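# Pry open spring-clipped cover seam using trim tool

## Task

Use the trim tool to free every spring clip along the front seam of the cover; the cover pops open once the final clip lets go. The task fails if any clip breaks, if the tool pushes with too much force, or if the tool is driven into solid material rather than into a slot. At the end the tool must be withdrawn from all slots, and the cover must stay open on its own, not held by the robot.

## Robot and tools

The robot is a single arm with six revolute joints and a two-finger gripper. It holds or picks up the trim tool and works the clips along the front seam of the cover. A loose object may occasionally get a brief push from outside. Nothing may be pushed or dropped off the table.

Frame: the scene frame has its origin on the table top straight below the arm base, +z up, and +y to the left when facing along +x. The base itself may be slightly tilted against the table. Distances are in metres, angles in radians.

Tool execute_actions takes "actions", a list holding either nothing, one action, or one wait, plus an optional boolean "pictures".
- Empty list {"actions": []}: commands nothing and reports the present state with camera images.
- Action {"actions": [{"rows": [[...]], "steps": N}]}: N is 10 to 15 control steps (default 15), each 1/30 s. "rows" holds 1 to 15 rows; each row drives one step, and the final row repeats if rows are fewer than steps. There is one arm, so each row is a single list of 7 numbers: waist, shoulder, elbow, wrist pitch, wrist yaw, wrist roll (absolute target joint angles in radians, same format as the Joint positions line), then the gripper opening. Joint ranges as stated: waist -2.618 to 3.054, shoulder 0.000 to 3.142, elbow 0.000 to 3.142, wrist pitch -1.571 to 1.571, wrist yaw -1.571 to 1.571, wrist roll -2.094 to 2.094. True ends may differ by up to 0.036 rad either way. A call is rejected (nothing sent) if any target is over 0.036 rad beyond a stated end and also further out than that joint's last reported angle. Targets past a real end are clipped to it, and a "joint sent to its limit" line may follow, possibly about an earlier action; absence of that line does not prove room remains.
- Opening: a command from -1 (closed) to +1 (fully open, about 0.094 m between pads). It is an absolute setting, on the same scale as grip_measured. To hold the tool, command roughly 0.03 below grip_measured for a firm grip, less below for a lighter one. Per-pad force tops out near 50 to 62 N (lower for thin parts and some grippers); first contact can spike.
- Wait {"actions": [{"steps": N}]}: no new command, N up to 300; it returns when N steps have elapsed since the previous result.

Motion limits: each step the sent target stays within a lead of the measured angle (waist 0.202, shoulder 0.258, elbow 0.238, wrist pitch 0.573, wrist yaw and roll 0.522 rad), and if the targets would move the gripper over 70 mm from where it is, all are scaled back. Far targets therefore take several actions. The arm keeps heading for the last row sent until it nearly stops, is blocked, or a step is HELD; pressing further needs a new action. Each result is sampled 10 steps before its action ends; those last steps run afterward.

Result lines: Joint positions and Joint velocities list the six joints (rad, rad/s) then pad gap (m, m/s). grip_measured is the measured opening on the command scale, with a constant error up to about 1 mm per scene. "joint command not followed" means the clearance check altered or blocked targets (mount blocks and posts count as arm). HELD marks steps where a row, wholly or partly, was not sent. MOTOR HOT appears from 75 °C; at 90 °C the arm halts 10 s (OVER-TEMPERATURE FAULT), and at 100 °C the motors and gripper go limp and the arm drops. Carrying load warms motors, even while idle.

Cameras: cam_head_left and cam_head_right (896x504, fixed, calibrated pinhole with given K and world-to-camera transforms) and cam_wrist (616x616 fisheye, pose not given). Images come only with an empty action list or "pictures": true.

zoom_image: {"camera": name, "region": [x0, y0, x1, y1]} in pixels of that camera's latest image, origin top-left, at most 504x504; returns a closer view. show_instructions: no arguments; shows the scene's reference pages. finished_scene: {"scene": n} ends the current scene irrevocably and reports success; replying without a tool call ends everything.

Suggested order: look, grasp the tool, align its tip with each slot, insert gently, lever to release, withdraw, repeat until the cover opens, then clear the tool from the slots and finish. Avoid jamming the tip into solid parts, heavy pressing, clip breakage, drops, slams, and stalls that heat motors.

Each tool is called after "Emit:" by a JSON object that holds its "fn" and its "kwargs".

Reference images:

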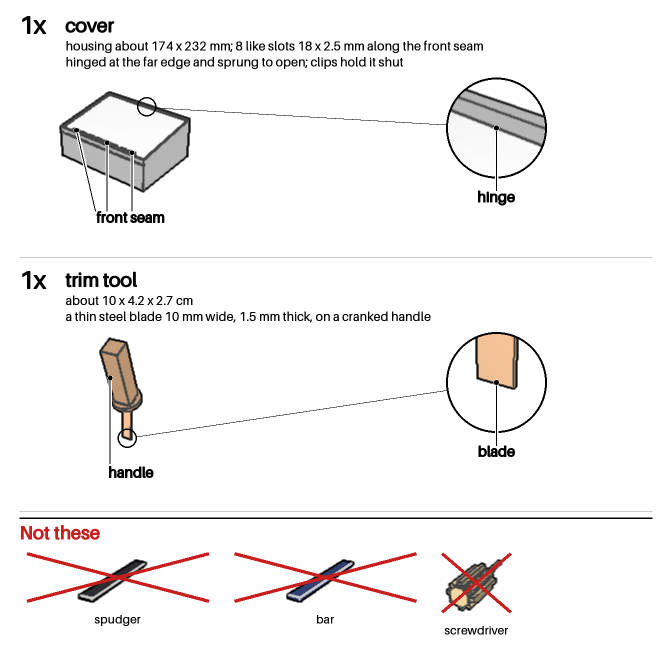

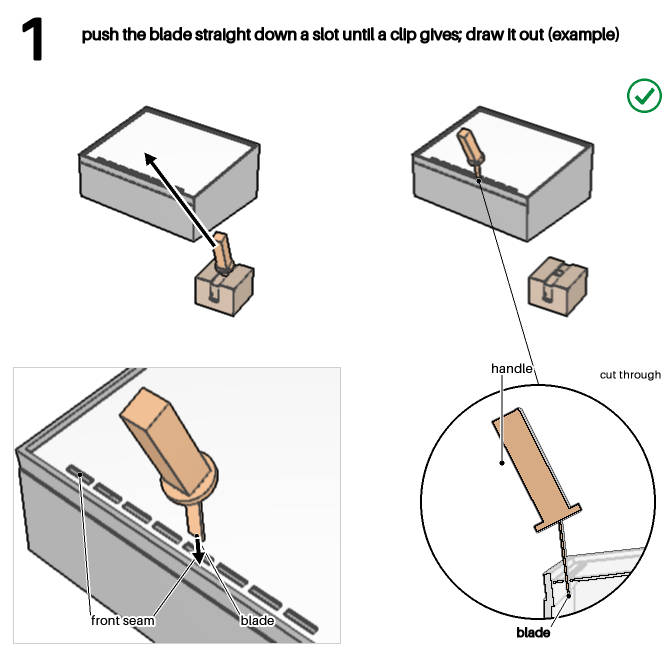

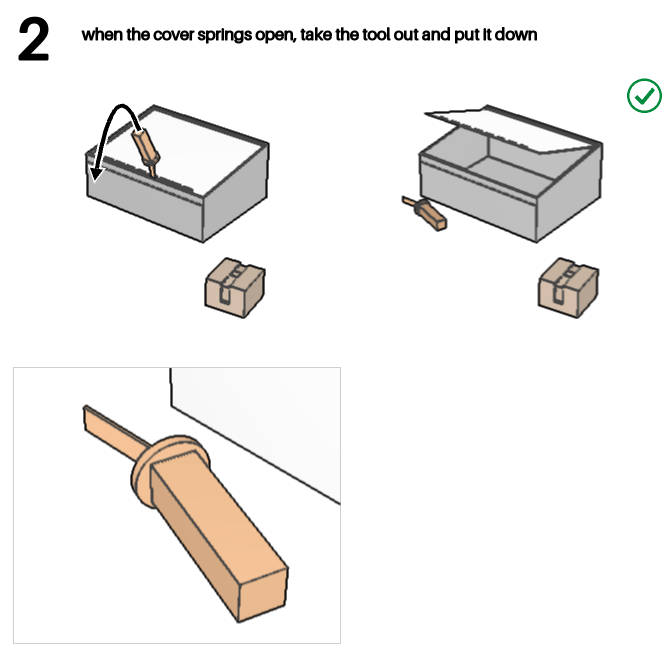

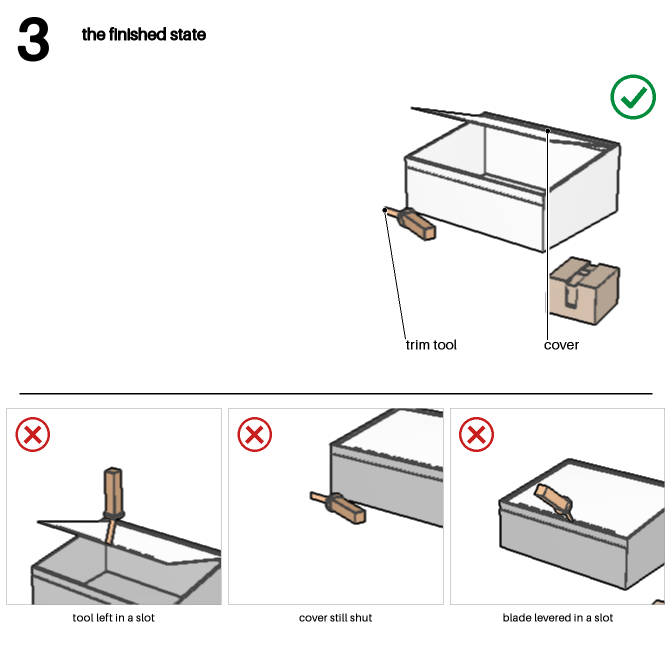

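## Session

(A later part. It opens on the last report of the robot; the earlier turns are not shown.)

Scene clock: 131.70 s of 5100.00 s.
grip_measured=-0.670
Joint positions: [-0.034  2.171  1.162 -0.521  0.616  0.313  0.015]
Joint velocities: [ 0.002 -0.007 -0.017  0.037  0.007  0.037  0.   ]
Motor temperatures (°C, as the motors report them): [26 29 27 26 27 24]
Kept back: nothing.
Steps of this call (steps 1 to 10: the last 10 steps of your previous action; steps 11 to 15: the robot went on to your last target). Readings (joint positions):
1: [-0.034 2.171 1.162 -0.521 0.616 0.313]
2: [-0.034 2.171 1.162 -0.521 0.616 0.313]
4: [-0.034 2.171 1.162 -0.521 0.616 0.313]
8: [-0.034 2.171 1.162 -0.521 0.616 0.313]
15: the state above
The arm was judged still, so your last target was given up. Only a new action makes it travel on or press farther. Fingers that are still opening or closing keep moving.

Emit:
{"fn": "execute_actions", "kwargs": {"actions": [{"rows": [[-0.046,2.208,1.184,-0.502,0.615,0.302,-0.69],[-0.047,2.211,1.184,-0.501,0.615,0.302,-0.69],[-0.048,2.214,1.184,-0.500,0.615,0.302,-0.69],[-0.049,2.217,1.184,-0.500,0.615,0.302,-0.69]], "steps": 15}]}}

Emit:
{"fn": "execute_actions", "kwargs": {"actions": [{"steps": 15}], "pictures": true}}

Emit:
{"fn": "zoom_image", "kwargs": {"camera": "cam_wrist", "region": [262, 210, 362, 280]}}

Scene clock: 132.33 s of 5100.00 s.
grip_measured=-0.671
Joint positions: [-0.034  2.173  1.162 -0.521  0.617  0.313  0.015]
Joint velocities: [-0.002  0.027 -0.022 -0.007  0.081 -0.037  0.   ]
Motor temperatures (°C, as the motors report them): [26 29 27 26 27 24]
Steps of this call (steps 1 to 14: nothing new was sent; steps 15 to 19: the first 5 steps of this action). Readings (joint positions):
15: [-0.034 2.171 1.162 -0.521 0.616 0.313]
16: [-0.034 2.171 1.162 -0.521 0.616 0.313]
18: [-0.034 2.172 1.162 -0.521 0.616 0.313]
19: the state above

Scene clock: 132.83 s of 5100.00 s.
grip_measured=-0.671
Joint positions: [-0.034  2.174  1.162 -0.52   0.618  0.313  0.015]
Joint velocities: [ 0.002 -0.002 -0.022  0.051  0.022 -0.037 -0.   ]
Motor temperatures (°C, as the motors report them): [26 29 27 26 27 24]
Kept back: nothing.
Steps of this call (steps 1 to 10: the last 10 steps of your previous action; steps 11 to 15: the robot went on to your last target). Readings (joint positions):
1: [-0.034 2.174 1.162 -0.520 0.618 0.313]
2: [-0.034 2.174 1.162 -0.520 0.618 0.313]
4: [-0.034 2.174 1.162 -0.520 0.618 0.313]
8: [-0.034 2.174 1.162 -0.520 0.618 0.313]
15: the state above
The arm was judged still, so your last target was given up. Only a new action makes it travel on or press farther. Fingers that are still opening or closing keep moving.

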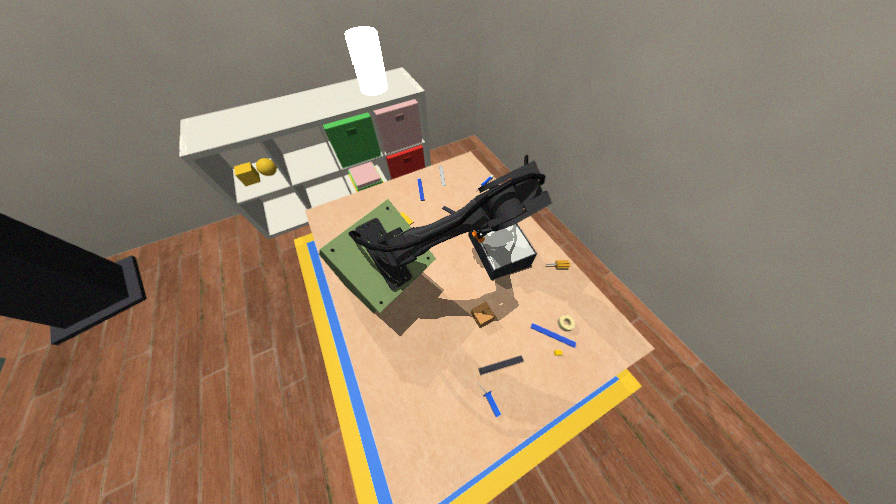

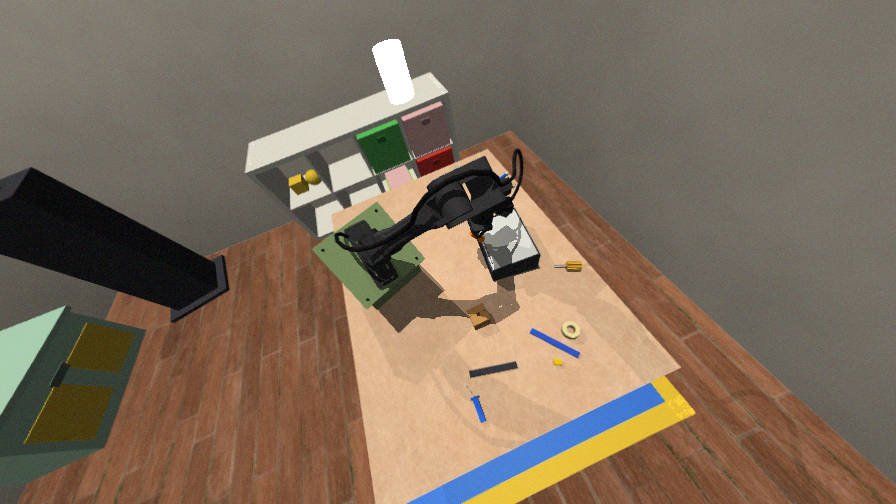

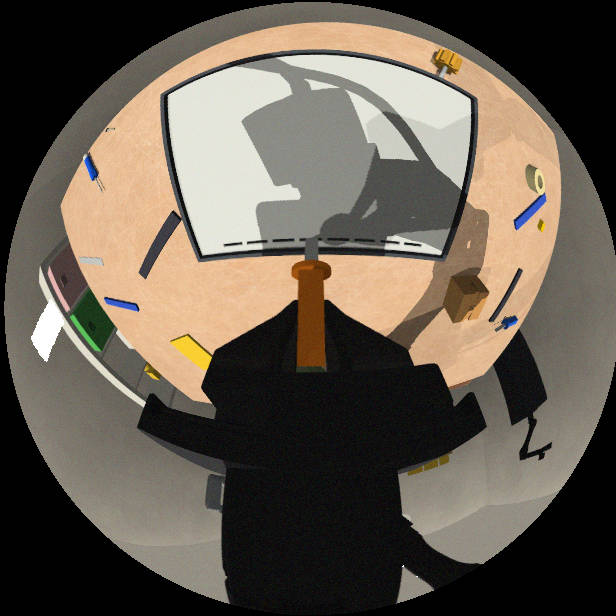

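Region (262, 210, 362, 280) of cam_wrist's 616x616 image, scaled by 5.040, with more detail than that image has; it fills the top 353 rows of this view, and the rest is white.

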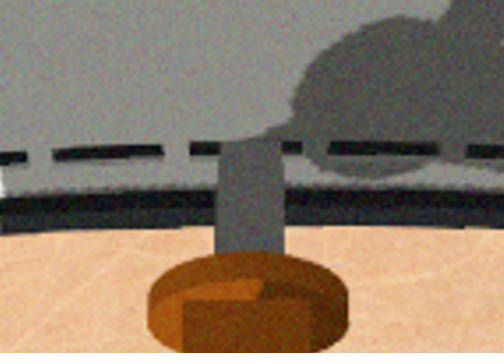

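Emit:
{"fn": "execute_actions", "kwargs": {"actions": [{"rows": [[-0.050,2.220,1.184,-0.500,0.615,0.302,-0.69],[-0.051,2.223,1.184,-0.499,0.615,0.302,-0.69],[-0.052,2.226,1.184,-0.499,0.615,0.302,-0.69],[-0.053,2.229,1.184,-0.498,0.615,0.302,-0.69]], "steps": 15}]}}

Emit:
{"fn": "execute_actions", "kwargs": {"actions": [{"steps": 12}]}}

Scene clock: 133.57 s of 5100.00 s.
grip_measured=-0.671
Joint positions: [-0.034  2.176  1.162 -0.52   0.619  0.313  0.015]
Joint velocities: [ 0.002  0.002 -0.007 -0.051  0.037 -0.007  0.   ]
Motor temperatures (°C, as the motors report them): [26 29 27 26 27 24]
Steps of this call (steps 1 to 17: nothing new was sent; steps 18 to 22: the first 5 steps of this action). Readings (joint positions):
18: [-0.034 2.174 1.162 -0.520 0.618 0.313]
19: [-0.034 2.174 1.162 -0.520 0.618 0.313]
21: [-0.034 2.175 1.162 -0.520 0.618 0.313]
22: the state above

Scene clock: 133.97 s of 5100.00 s.
grip_measured=-0.671
Joint positions: [-0.034  2.176  1.162 -0.52   0.619  0.313  0.015]
Joint velocities: [-0.017  0.007  0.002  0.007 -0.007 -0.022  0.001]
Motor temperatures (°C, as the motors report them): [26 29 27 26 27 24]
Kept back: nothing.
Steps of this call (steps 1 to 10: the last 10 steps of your previous action; steps 11 to 12: the robot went on to your last target). Readings (joint positions):
1: [-0.034 2.176 1.162 -0.520 0.619 0.313]
2: [-0.034 2.176 1.162 -0.520 0.619 0.313]
4: [-0.034 2.176 1.162 -0.520 0.619 0.313]
8: [-0.034 2.176 1.162 -0.520 0.619 0.313]
12: the state above

Emit:
{"fn": "execute_actions", "kwargs": {"actions": [{"rows": [[-0.054,2.232,1.184,-0.498,0.615,0.302,-0.69],[-0.055,2.235,1.184,-0.498,0.615,0.302,-0.69],[-0.056,2.238,1.184,-0.498,0.615,0.302,-0.69],[-0.057,2.241,1.184,-0.498,0.615,0.302,-0.69]], "steps": 15}]}}

Emit:
{"fn": "execute_actions", "kwargs": {"actions": [{"steps": 12}]}}

Scene clock: 136.13 s of 5100.00 s.
grip_measured=-0.671
Joint positions: [-0.034  2.179  1.165 -0.521  0.62   0.313  0.015]
Joint velocities: [ 0.002  0.061  0.027  0.125  0.051 -0.022 -0.   ]
Motor temperatures (°C, as the motors report them): [26 28 27 26 27 24]
Steps of this call (steps 1 to 15: the robot went on to your last target; steps 16 to 60: nothing new was sent; steps 61 to 65: the first 5 steps of this action). Readings (joint positions):
61: [-0.034 2.176 1.162 -0.520 0.619 0.313]
62: [-0.034 2.176 1.162 -0.520 0.619 0.313]
64: [-0.034 2.177 1.163 -0.520 0.619 0.313]
65: the state above

Scene clock: 136.53 s of 5100.00 s.
grip_measured=-0.671
Joint positions: [-0.039  2.194  1.171 -0.515  0.623  0.313  0.015]
Joint velocities: [-0.002 -0.007  0.007 -0.022 -0.051 -0.022 -0.   ]
Motor temperatures (°C, as the motors report them): [26 28 27 26 27 24]
Kept back: nothing.
Steps of this call (steps 1 to 10: the last 10 steps of your previous action; steps 11 to 12: the robot went on to your last target). Readings (joint positions):
1: [-0.035 2.184 1.168 -0.517 0.620 0.313]
2: [-0.039 2.192 1.170 -0.513 0.620 0.313]
4: [-0.039 2.194 1.171 -0.515 0.623 0.313]
8: [-0.039 2.194 1.171 -0.515 0.623 0.313]
12: the state above

Emit:
{"fn": "execute_actions", "kwargs": {"actions": [{"rows": [[-0.045,2.215,1.184,-0.505,0.615,0.31,-0.69],[-0.04,2.20,1.184,-0.51,0.615,0.31,-0.69],[-0.035,2.185,1.184,-0.515,0.615,0.31,-0.69],[-0.03,2.175,1.184,-0.52,0.615,0.31,-0.69],[-0.025,2.165,1.184,-0.53,0.615,0.31,-0.69],[-0.02,2.158,1.184,-0.535,0.615,0.31,-0.69],[-0.015,2.151,1.184,-0.541,0.615,0.31,-0.69],[-0.011,2.145,1.184,-0.546,0.615,0.31,-0.69],[-0.008,2.139,1.184,-0.550,0.615,0.31,-0.69],[-0.005,2.133,1.184,-0.554,0.615,0.31,-0.69],[-0.002,2.128,1.184,-0.558,0.615,0.31,-0.69],[0.0,2.124,1.184,-0.56,0.615,0.31,-0.69]], "steps": 15}]}}

Emit:
{"fn": "execute_actions", "kwargs": {"actions": [{"steps": 20}], "pictures": true}}

Emit:
{"fn": "zoom_image", "kwargs": {"camera": "cam_wrist", "region": [212, 200, 412, 280]}}

Scene clock: 137.87 s of 5100.00 s.
grip_measured=-0.671
Joint positions: [-0.038  2.189  1.171 -0.515  0.62   0.313  0.015]
Joint velocities: [-0.012 -0.037  0.002 -0.007 -0.051  0.051 -0.001]
Motor temperatures (°C, as the motors report them): [26 28 27 26 27 24]
Steps of this call (steps 1 to 30: the robot went on to your last target; steps 31 to 35: nothing new was sent; steps 36 to 40: the first 5 steps of this action). Readings (joint positions):
36: [-0.039 2.194 1.171 -0.515 0.623 0.313]
37: [-0.038 2.193 1.171 -0.515 0.623 0.313]
39: [-0.038 2.190 1.171 -0.515 0.621 0.313]
40: the state above

Scene clock: 138.53 s of 5100.00 s.
grip_measured=-0.671
Joint positions: [-0.018  2.137  1.171 -0.556  0.611  0.313  0.015]
Joint velocities: [-0.007  0.012 -0.017 -0.007 -0.081  0.007 -0.   ]
Motor temperatures (°C, as the motors report them): [26 29 27 26 27 24]
Kept back: nothing.
Steps of this call (steps 1 to 10: the last 10 steps of your previous action; steps 11 to 20: the robot went on to your last target). Readings (joint positions):
1: [-0.038 2.187 1.171 -0.515 0.619 0.313]
2: [-0.038 2.186 1.171 -0.515 0.619 0.313]
4: [-0.038 2.179 1.171 -0.522 0.615 0.313]
8: [-0.030 2.155 1.171 -0.550 0.611 0.313]
20: the state above

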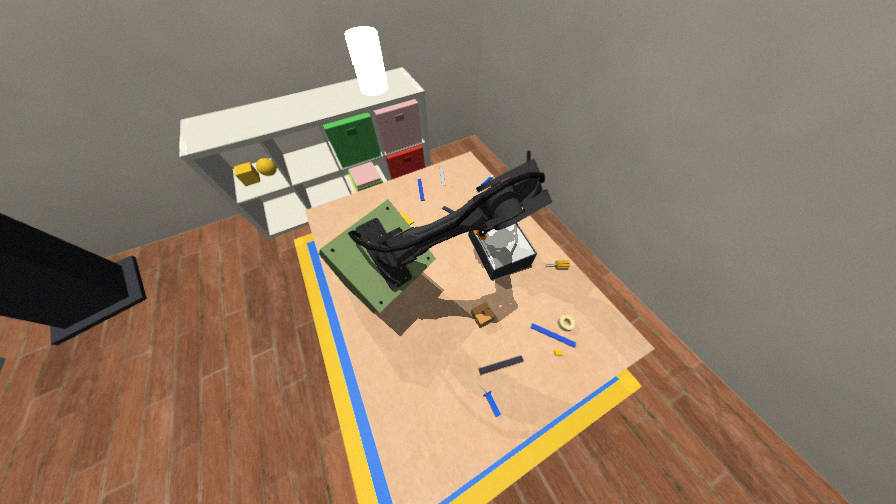

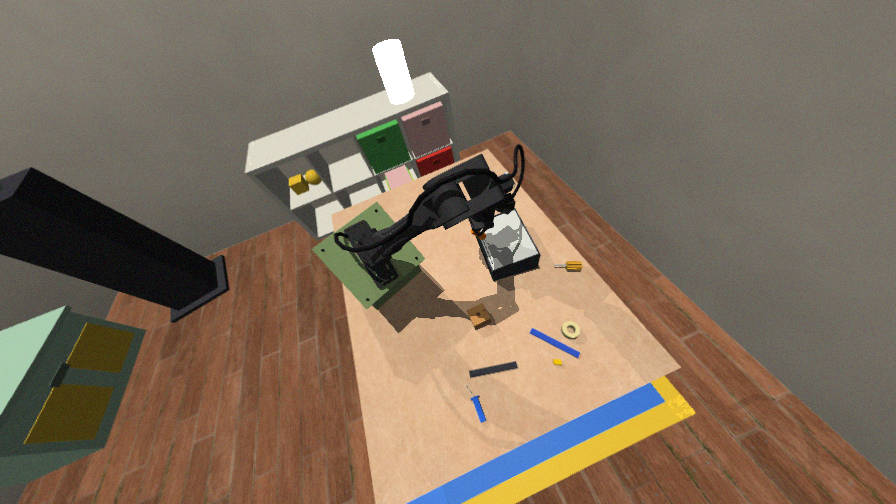

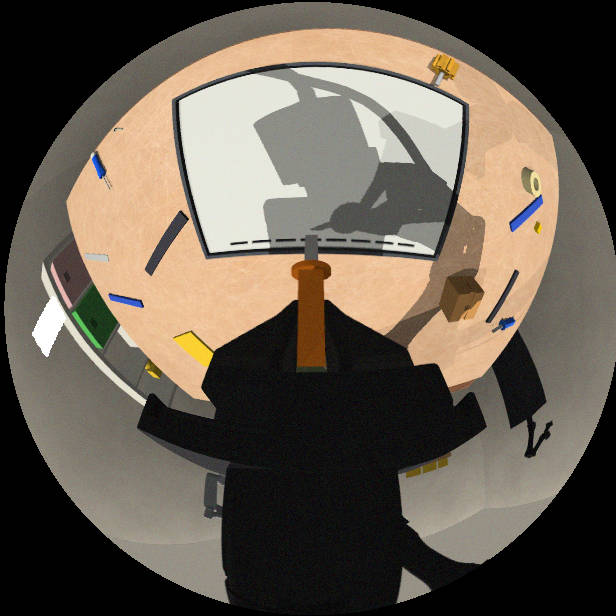

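Region (212, 200, 412, 280) of cam_wrist's 616x616 image, scaled by 2.520, with more detail than that image has; it fills the top 202 rows of this view, and the rest is white.

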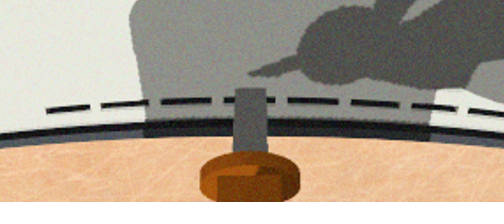

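Emit:
{"fn": "execute_actions", "kwargs": {"actions": [{"rows": [[-0.02,2.112,1.17,-0.55,0.612,0.30,-0.69],[-0.026,2.104,1.155,-0.545,0.612,0.292,-0.69],[-0.033,2.096,1.145,-0.54,0.612,0.284,-0.69],[-0.040,2.088,1.135,-0.535,0.612,0.276,-0.69],[-0.047,2.081,1.125,-0.53,0.612,0.268,-0.69],[-0.054,2.074,1.115,-0.525,0.612,0.26,-0.69],[-0.060,2.069,1.105,-0.52,0.612,0.254,-0.69],[-0.065,2.065,1.096,-0.518,0.612,0.25,-0.69]], "steps": 15}]}}

Emit:
{"fn": "execute_actions", "kwargs": {"actions": [{"steps": 22}], "pictures": true}}

Emit:
{"fn": "zoom_image", "kwargs": {"camera": "cam_wrist", "region": [262, 210, 362, 280]}}

Scene clock: 141.73 s of 5100.00 s.
grip_measured=-0.671
Joint positions: [-0.026  2.116  1.164 -0.55   0.611  0.298  0.015]
Joint velocities: [-0.144 -0.295 -0.164  0.11  -0.066 -0.212  0.001]
Motor temperatures (°C, as the motors report them): [26 29 27 26 27 24]
Steps of this call (steps 1 to 15: the robot went on to your last target; steps 16 to 90: nothing new was sent; then 0.03 s passed at rest; steps 91 to 95: the first 5 steps of this action). Readings (joint positions):
91: [-0.018 2.137 1.171 -0.556 0.611 0.313]
92: [-0.018 2.135 1.171 -0.556 0.611 0.311]
94: [-0.022 2.126 1.169 -0.554 0.611 0.303]
95: the state above

Scene clock: 142.47 s of 5100.00 s.
grip_measured=-0.671
Joint positions: [-0.068  2.076  1.12  -0.533  0.611  0.26   0.015]
Joint velocities: [ 0.002  0.017  0.012  0.022 -0.022 -0.081 -0.   ]
Motor temperatures (°C, as the motors report them): [26 29 27 26 27 24]
Kept back: nothing.
Steps of this call (steps 1 to 10: the last 10 steps of your previous action; steps 11 to 22: the robot went on to your last target). Readings (joint positions):
1: [-0.032 2.106 1.157 -0.546 0.611 0.293]
2: [-0.039 2.095 1.149 -0.543 0.611 0.287]
4: [-0.055 2.080 1.134 -0.538 0.611 0.278]
8: [-0.068 2.076 1.121 -0.537 0.611 0.267]
22: the state above

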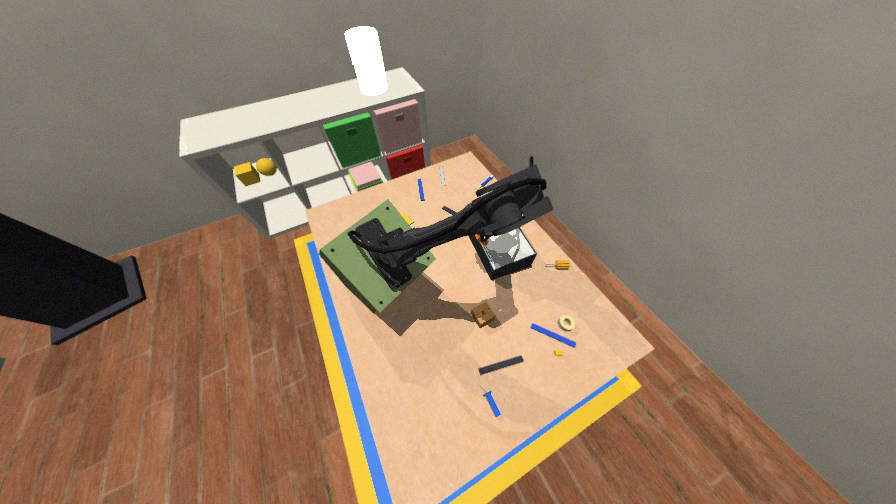

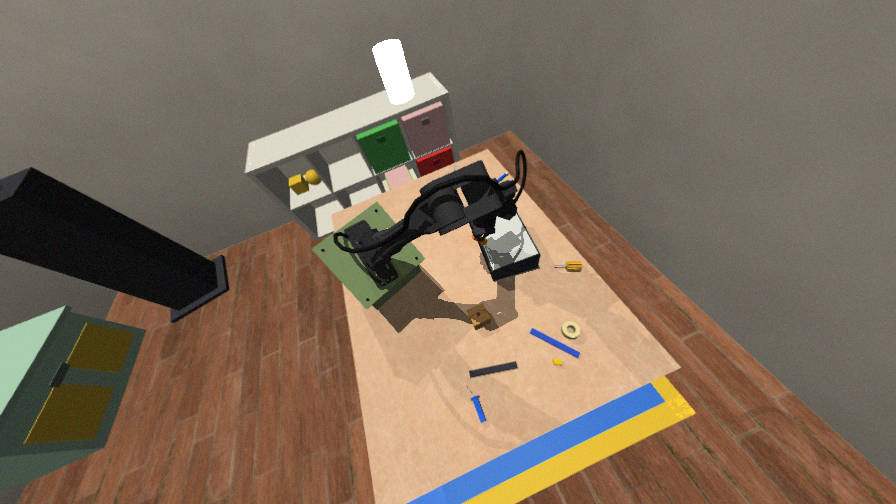

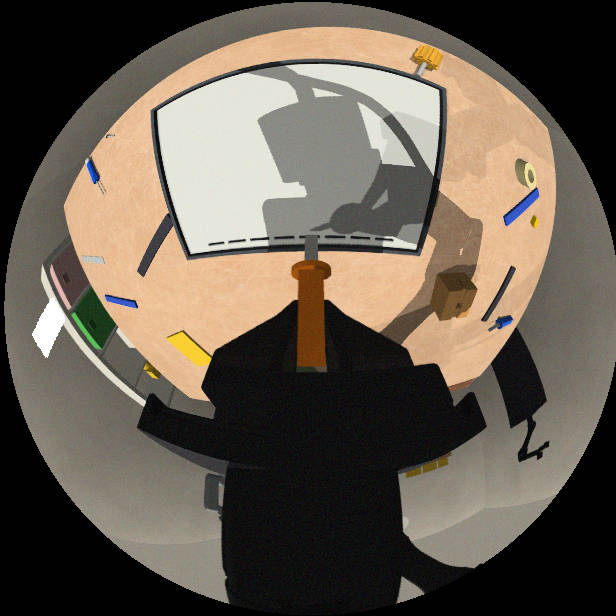

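Region (262, 210, 362, 280) of cam_wrist's 616x616 image, scaled by 5.040, with more detail than that image has; it fills the top 353 rows of this view, and the rest is white.

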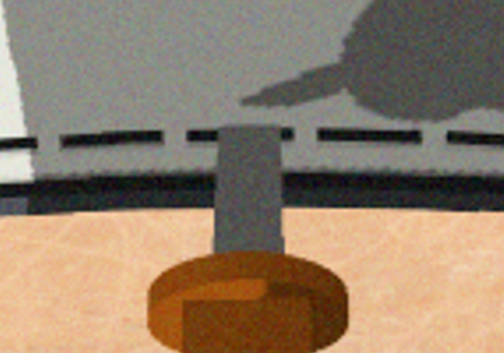

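Emit:
{"fn": "execute_actions", "kwargs": {"actions": [{"rows": [[-0.065,2.065,1.096,-0.57,0.612,0.25,-0.69],[-0.065,2.065,1.096,-0.568,0.612,0.25,-0.69],[-0.065,2.065,1.096,-0.563,0.612,0.25,-0.69]], "steps": 15}]}}

Emit:
{"fn": "execute_actions", "kwargs": {"actions": [{"steps": 18}], "pictures": true}}

Emit:
{"fn": "zoom_image", "kwargs": {"camera": "cam_wrist", "region": [262, 210, 362, 280]}}

Scene clock: 143.50 s of 5100.00 s.
grip_measured=-0.671
Joint positions: [-0.068  2.076  1.12  -0.544  0.611  0.26   0.015]
Joint velocities: [ 0.012 -0.002  0.002 -0.022  0.022  0.051 -0.   ]
Motor temperatures (°C, as the motors report them): [26 29 27 26 27 24]
Steps of this call (steps 1 to 15: the robot went on to your last target; steps 16 to 26: nothing new was sent; steps 27 to 31: the first 5 steps of this action). Readings (joint positions):
27: [-0.068 2.076 1.120 -0.535 0.611 0.260]
28: [-0.068 2.076 1.120 -0.538 0.611 0.260]
30: [-0.068 2.076 1.120 -0.543 0.611 0.260]
31: the state above

Scene clock: 144.10 s of 5100.00 s.
grip_measured=-0.671
Joint positions: [-0.068  2.076  1.12  -0.548  0.611  0.26   0.015]
Joint velocities: [ 0.002 -0.002 -0.012  0.022 -0.051  0.022 -0.   ]
Motor temperatures (°C, as the motors report them): [26 29 27 26 27 24]
Kept back: nothing.
Steps of this call (steps 1 to 10: the last 10 steps of your previous action; steps 11 to 15: the robot went on to your last target; steps 16 to 18: nothing new was sent). Readings (joint positions):
1: [-0.068 2.076 1.120 -0.545 0.611 0.260]
2: [-0.068 2.076 1.120 -0.545 0.611 0.260]
4: [-0.068 2.076 1.120 -0.546 0.611 0.260]
8: [-0.068 2.076 1.120 -0.547 0.611 0.260]
18: the state above
The arm was judged still, so your last target was given up. Only a new action makes it travel on or press farther. Fingers that are still opening or closing keep moving.

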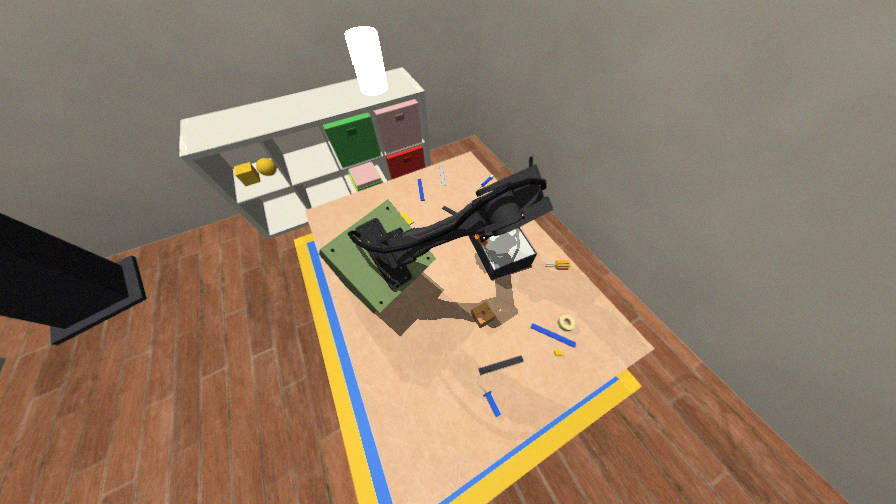

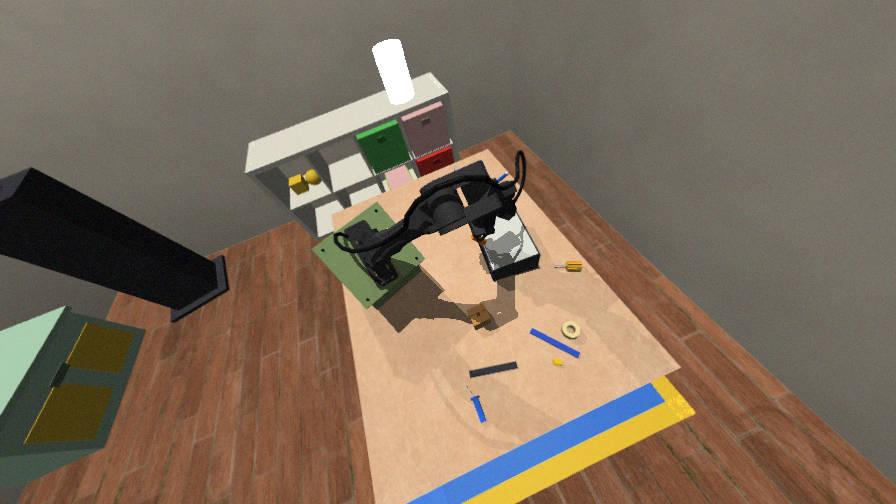

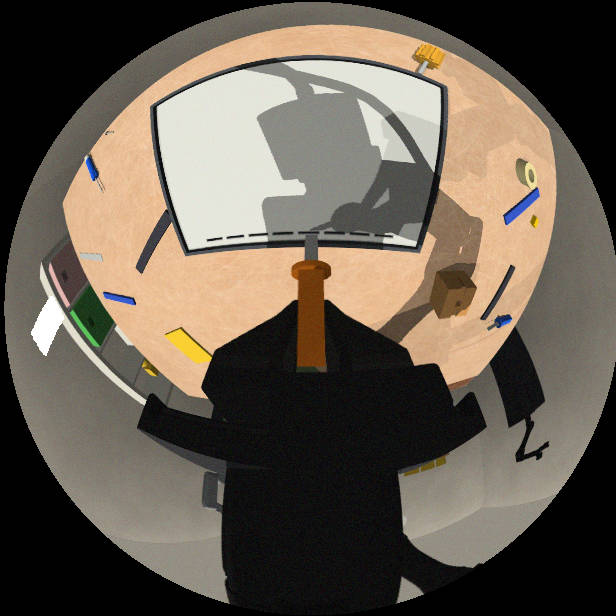

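Region (262, 210, 362, 280) of cam_wrist's 616x616 image, scaled by 5.040, with more detail than that image has; it fills the top 353 rows of this view, and the rest is white.

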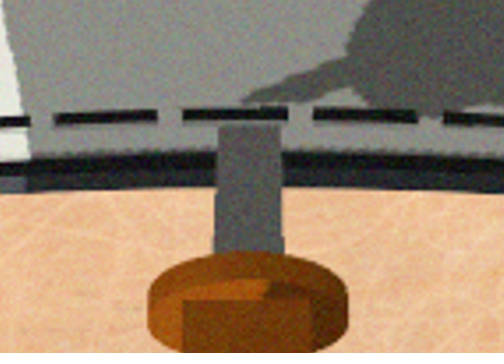

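Emit:
{"fn": "execute_actions", "kwargs": {"actions": []}}

Scene clock: 145.77 s of 5100.00 s.
grip_measured=-0.671
Joint positions: [-0.068  2.076  1.12  -0.548  0.611  0.26   0.015]
Joint velocities: [-0.012 -0.007 -0.002 -0.037  0.007 -0.022  0.   ]
Motor temperatures (°C, as the motors report them): [26 29 26 26 27 24]
Kept back: nothing.
Steps of this call (steps 1 to 50: nothing new was sent). Readings (joint positions):
1: [-0.068 2.076 1.120 -0.548 0.611 0.260]
2: [-0.068 2.076 1.120 -0.548 0.611 0.260]
4: [-0.068 2.076 1.120 -0.548 0.611 0.260]
8: [-0.068 2.076 1.120 -0.548 0.611 0.260]
50: the state above

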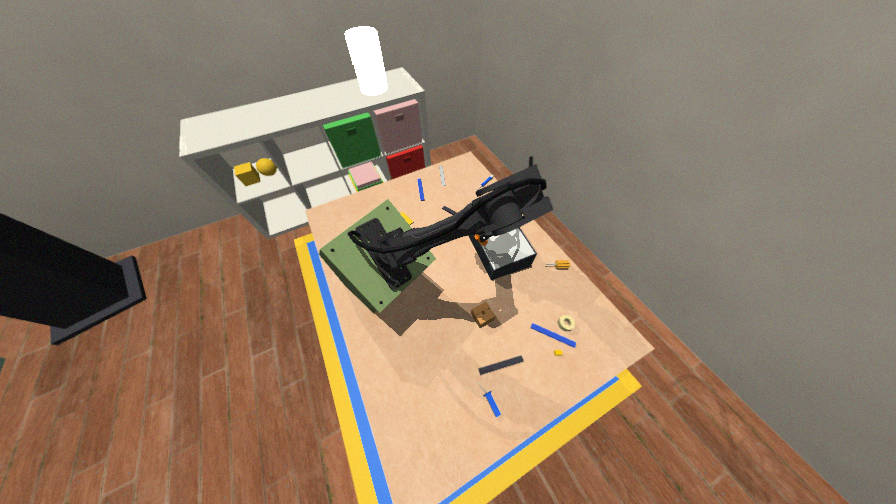

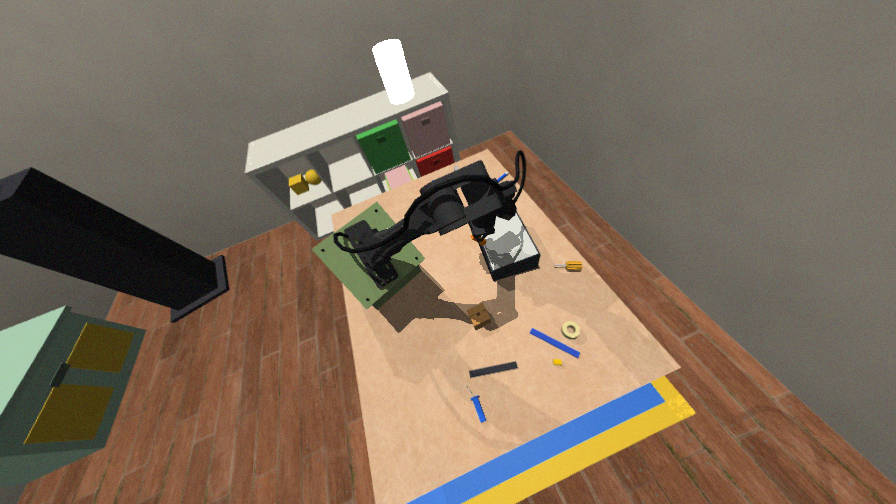

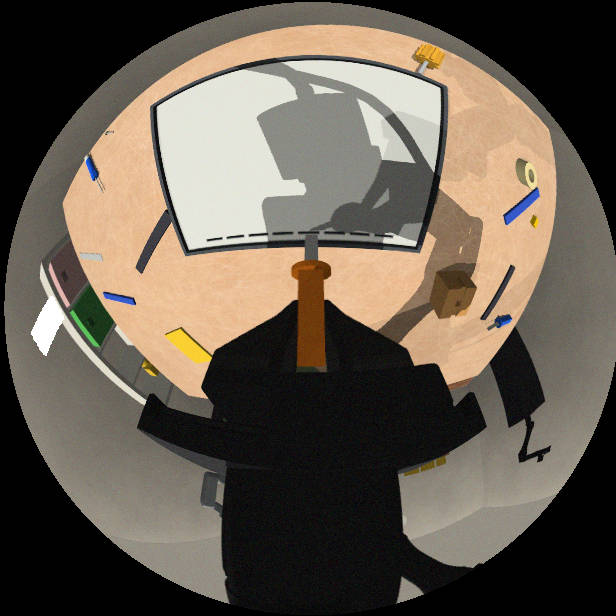

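Emit:
{"fn": "execute_actions", "kwargs": {"actions": [{"rows":[[-0.065,2.095,1.096,-0.535,0.612,0.25,-0.69],[-0.065,2.098,1.096,-0.531,0.612,0.25,-0.69],[-0.065,2.096,1.096,-0.530,0.612,0.25,-0.69]],"steps":10}]}}

Emit:
{"fn": "execute_actions", "kwargs": {"actions": [{"steps":18}], "pictures": true}}

Emit:
{"fn": "zoom_image", "kwargs": {"camera": "cam_wrist", "region": [262,210,362,280]}}

Scene clock: 146.23 s of 5100.00 s.
grip_measured=-0.671
Joint positions: [-0.068  2.076  1.12  -0.548  0.611  0.26   0.015]
Joint velocities: [ 0.002 -0.012  0.012 -0.007 -0.022  0.022  0.   ]
Motor temperatures (°C, as the motors report them): [26 29 26 26 27 24]
Kept back: the last 10 steps of this action.
Steps of this call (steps 1 to 14: nothing new was sent). Readings (joint positions):
1: [-0.068 2.076 1.120 -0.548 0.611 0.260]
2: [-0.068 2.076 1.120 -0.548 0.611 0.260]
4: [-0.068 2.076 1.120 -0.548 0.611 0.260]
8: [-0.068 2.076 1.120 -0.548 0.611 0.260]
14: the state above

Scene clock: 146.83 s of 5100.00 s.
grip_measured=-0.671
Joint positions: [-0.068  2.076  1.12  -0.545  0.611  0.26   0.015]
Joint velocities: [ 0.002  0.007 -0.012 -0.081 -0.022  0.037 -0.   ]
Motor temperatures (°C, as the motors report them): [26 29 26 26 27 24]
Kept back: nothing.
Steps of this call (steps 1 to 10: the last 10 steps of your previous action; steps 11 to 15: the robot went on to your last target; steps 16 to 18: nothing new was sent). Readings (joint positions):
1: [-0.068 2.076 1.120 -0.548 0.611 0.260]
2: [-0.068 2.076 1.120 -0.548 0.611 0.260]
4: [-0.068 2.076 1.120 -0.547 0.611 0.260]
8: [-0.068 2.076 1.120 -0.546 0.611 0.260]
18: the state above
The arm was judged still, so your last target was given up. Only a new action makes it travel on or press farther. Fingers that are still opening or closing keep moving.

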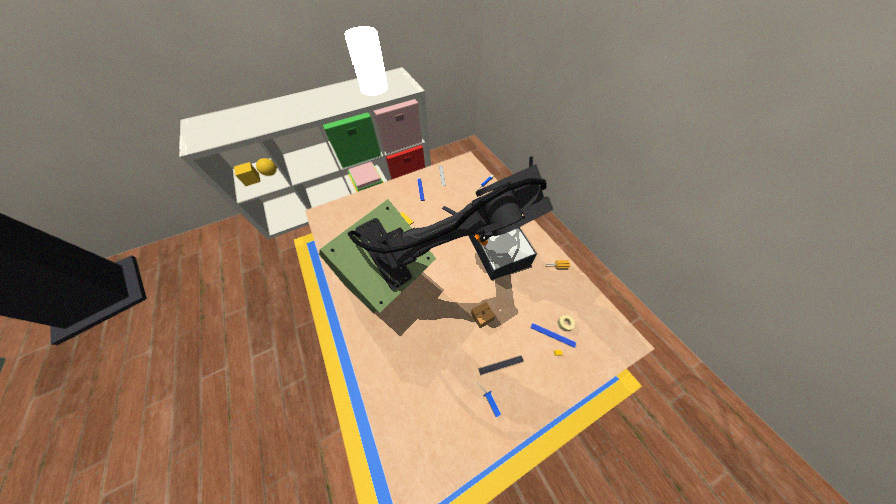

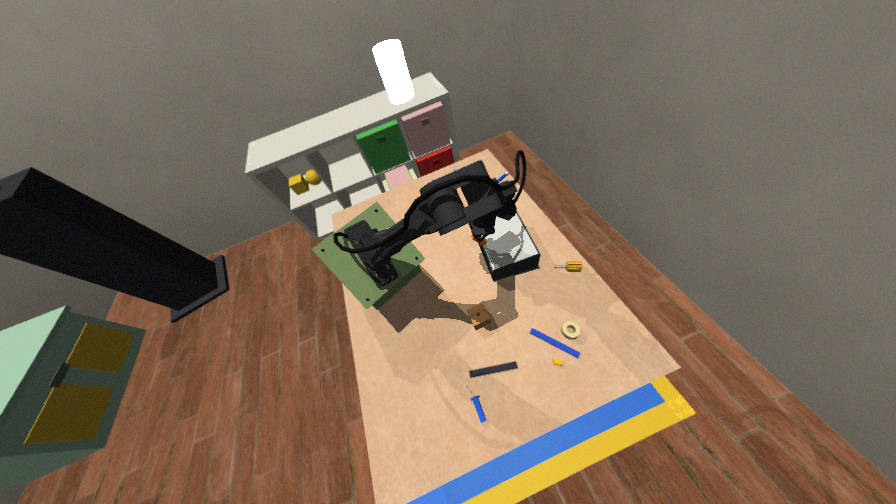

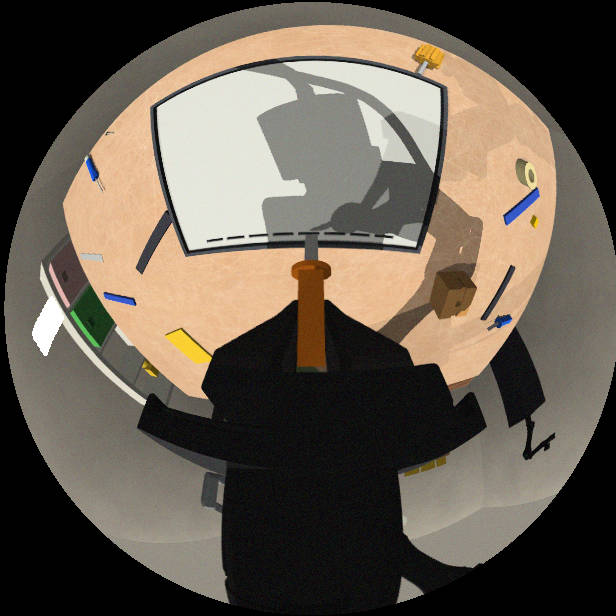

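Region (262, 210, 362, 280) of cam_wrist's 616x616 image, scaled by 5.040, with more detail than that image has; it fills the top 353 rows of this view, and the rest is white.

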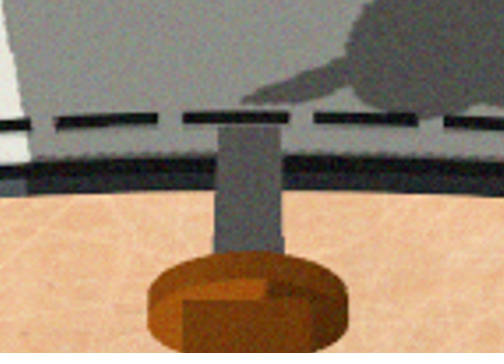

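Emit:
{"fn": "execute_actions", "kwargs": {"actions": [{"rows":[[-0.065,2.100,1.096,-0.531,0.612,0.25,-0.69],[-0.065,2.104,1.096,-0.531,0.612,0.25,-0.69],[-0.065,2.106,1.096,-0.531,0.612,0.25,-0.69],[-0.065,2.106,1.096,-0.531,0.612,0.25,-0.69],[-0.065,2.104,1.096,-0.531,0.612,0.25,-0.69]],"steps":12}]}}

Emit:
{"fn": "execute_actions", "kwargs": {"actions": [{"steps":20}], "pictures": true}}

Emit:
{"fn": "zoom_image", "kwargs": {"camera": "cam_wrist", "region": [262,210,362,280]}}

Scene clock: 147.67 s of 5100.00 s.
grip_measured=-0.671
Joint positions: [-0.068  2.078  1.12  -0.545  0.611  0.26   0.015]
Joint velocities: [ 0.002  0.042  0.017  0.066 -0.022  0.007  0.   ]
Motor temperatures (°C, as the motors report them): [26 29 26 26 27 24]
Steps of this call (steps 1 to 23: nothing new was sent; steps 24 to 25: the first 2 steps of this action). Readings (joint positions):
24: [-0.068 2.076 1.120 -0.545 0.611 0.260]
25: the state above

Scene clock: 148.33 s of 5100.00 s.
grip_measured=-0.671
Joint positions: [-0.068  2.09   1.12  -0.544  0.611  0.259  0.015]
Joint velocities: [-0.002  0.017 -0.022  0.066  0.007 -0.066  0.001]
Motor temperatures (°C, as the motors report them): [26 29 26 26 27 24]
Kept back: nothing.
Steps of this call (steps 1 to 10: the last 10 steps of your previous action; steps 11 to 20: the robot went on to your last target). Readings (joint positions):
1: [-0.068 2.080 1.120 -0.544 0.611 0.260]
2: [-0.068 2.083 1.120 -0.544 0.611 0.260]
4: [-0.068 2.088 1.120 -0.544 0.611 0.259]
8: [-0.068 2.090 1.120 -0.544 0.611 0.259]
20: the state above

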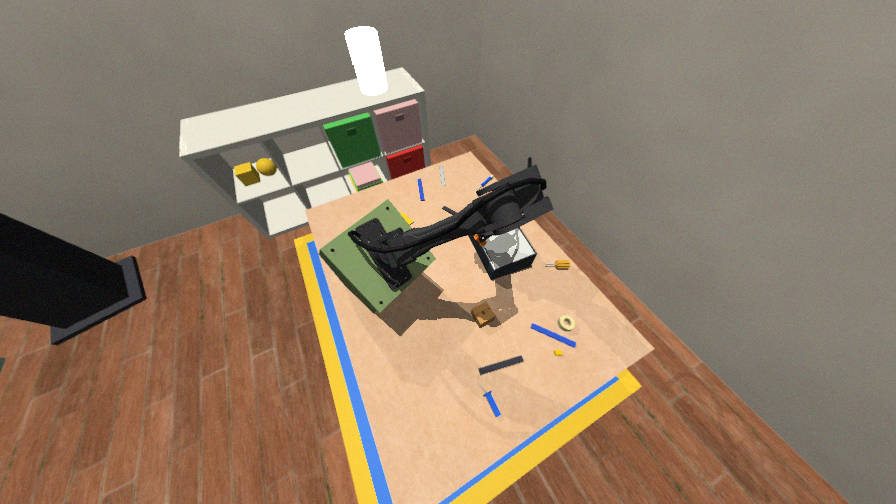

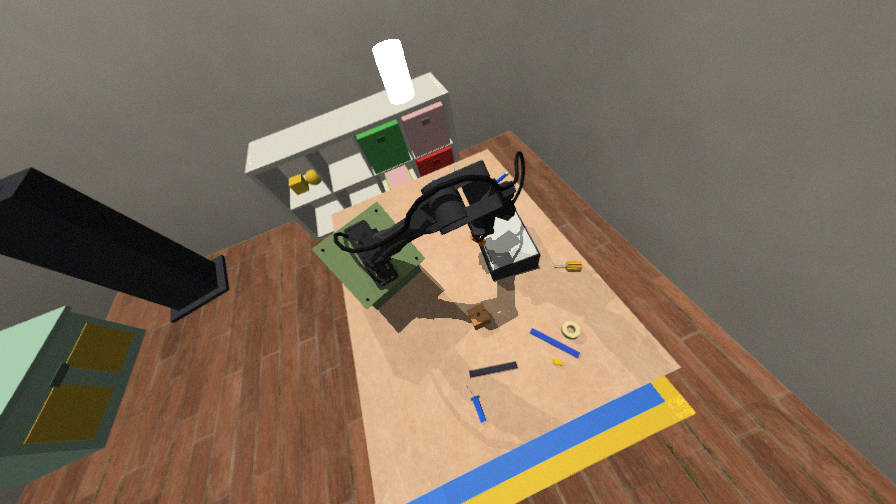

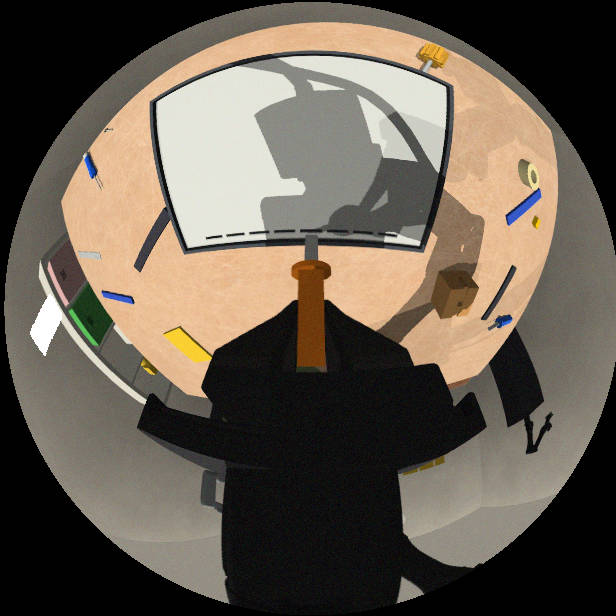

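Region (262, 210, 362, 280) of cam_wrist's 616x616 image, scaled by 5.040, with more detail than that image has; it fills the top 353 rows of this view, and the rest is white.

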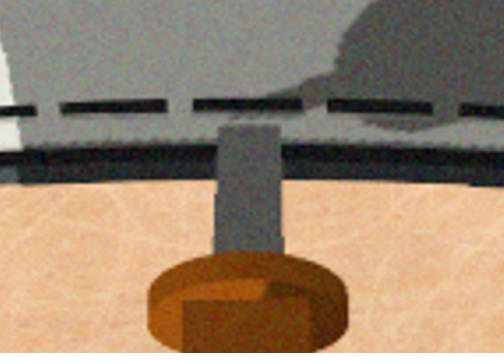

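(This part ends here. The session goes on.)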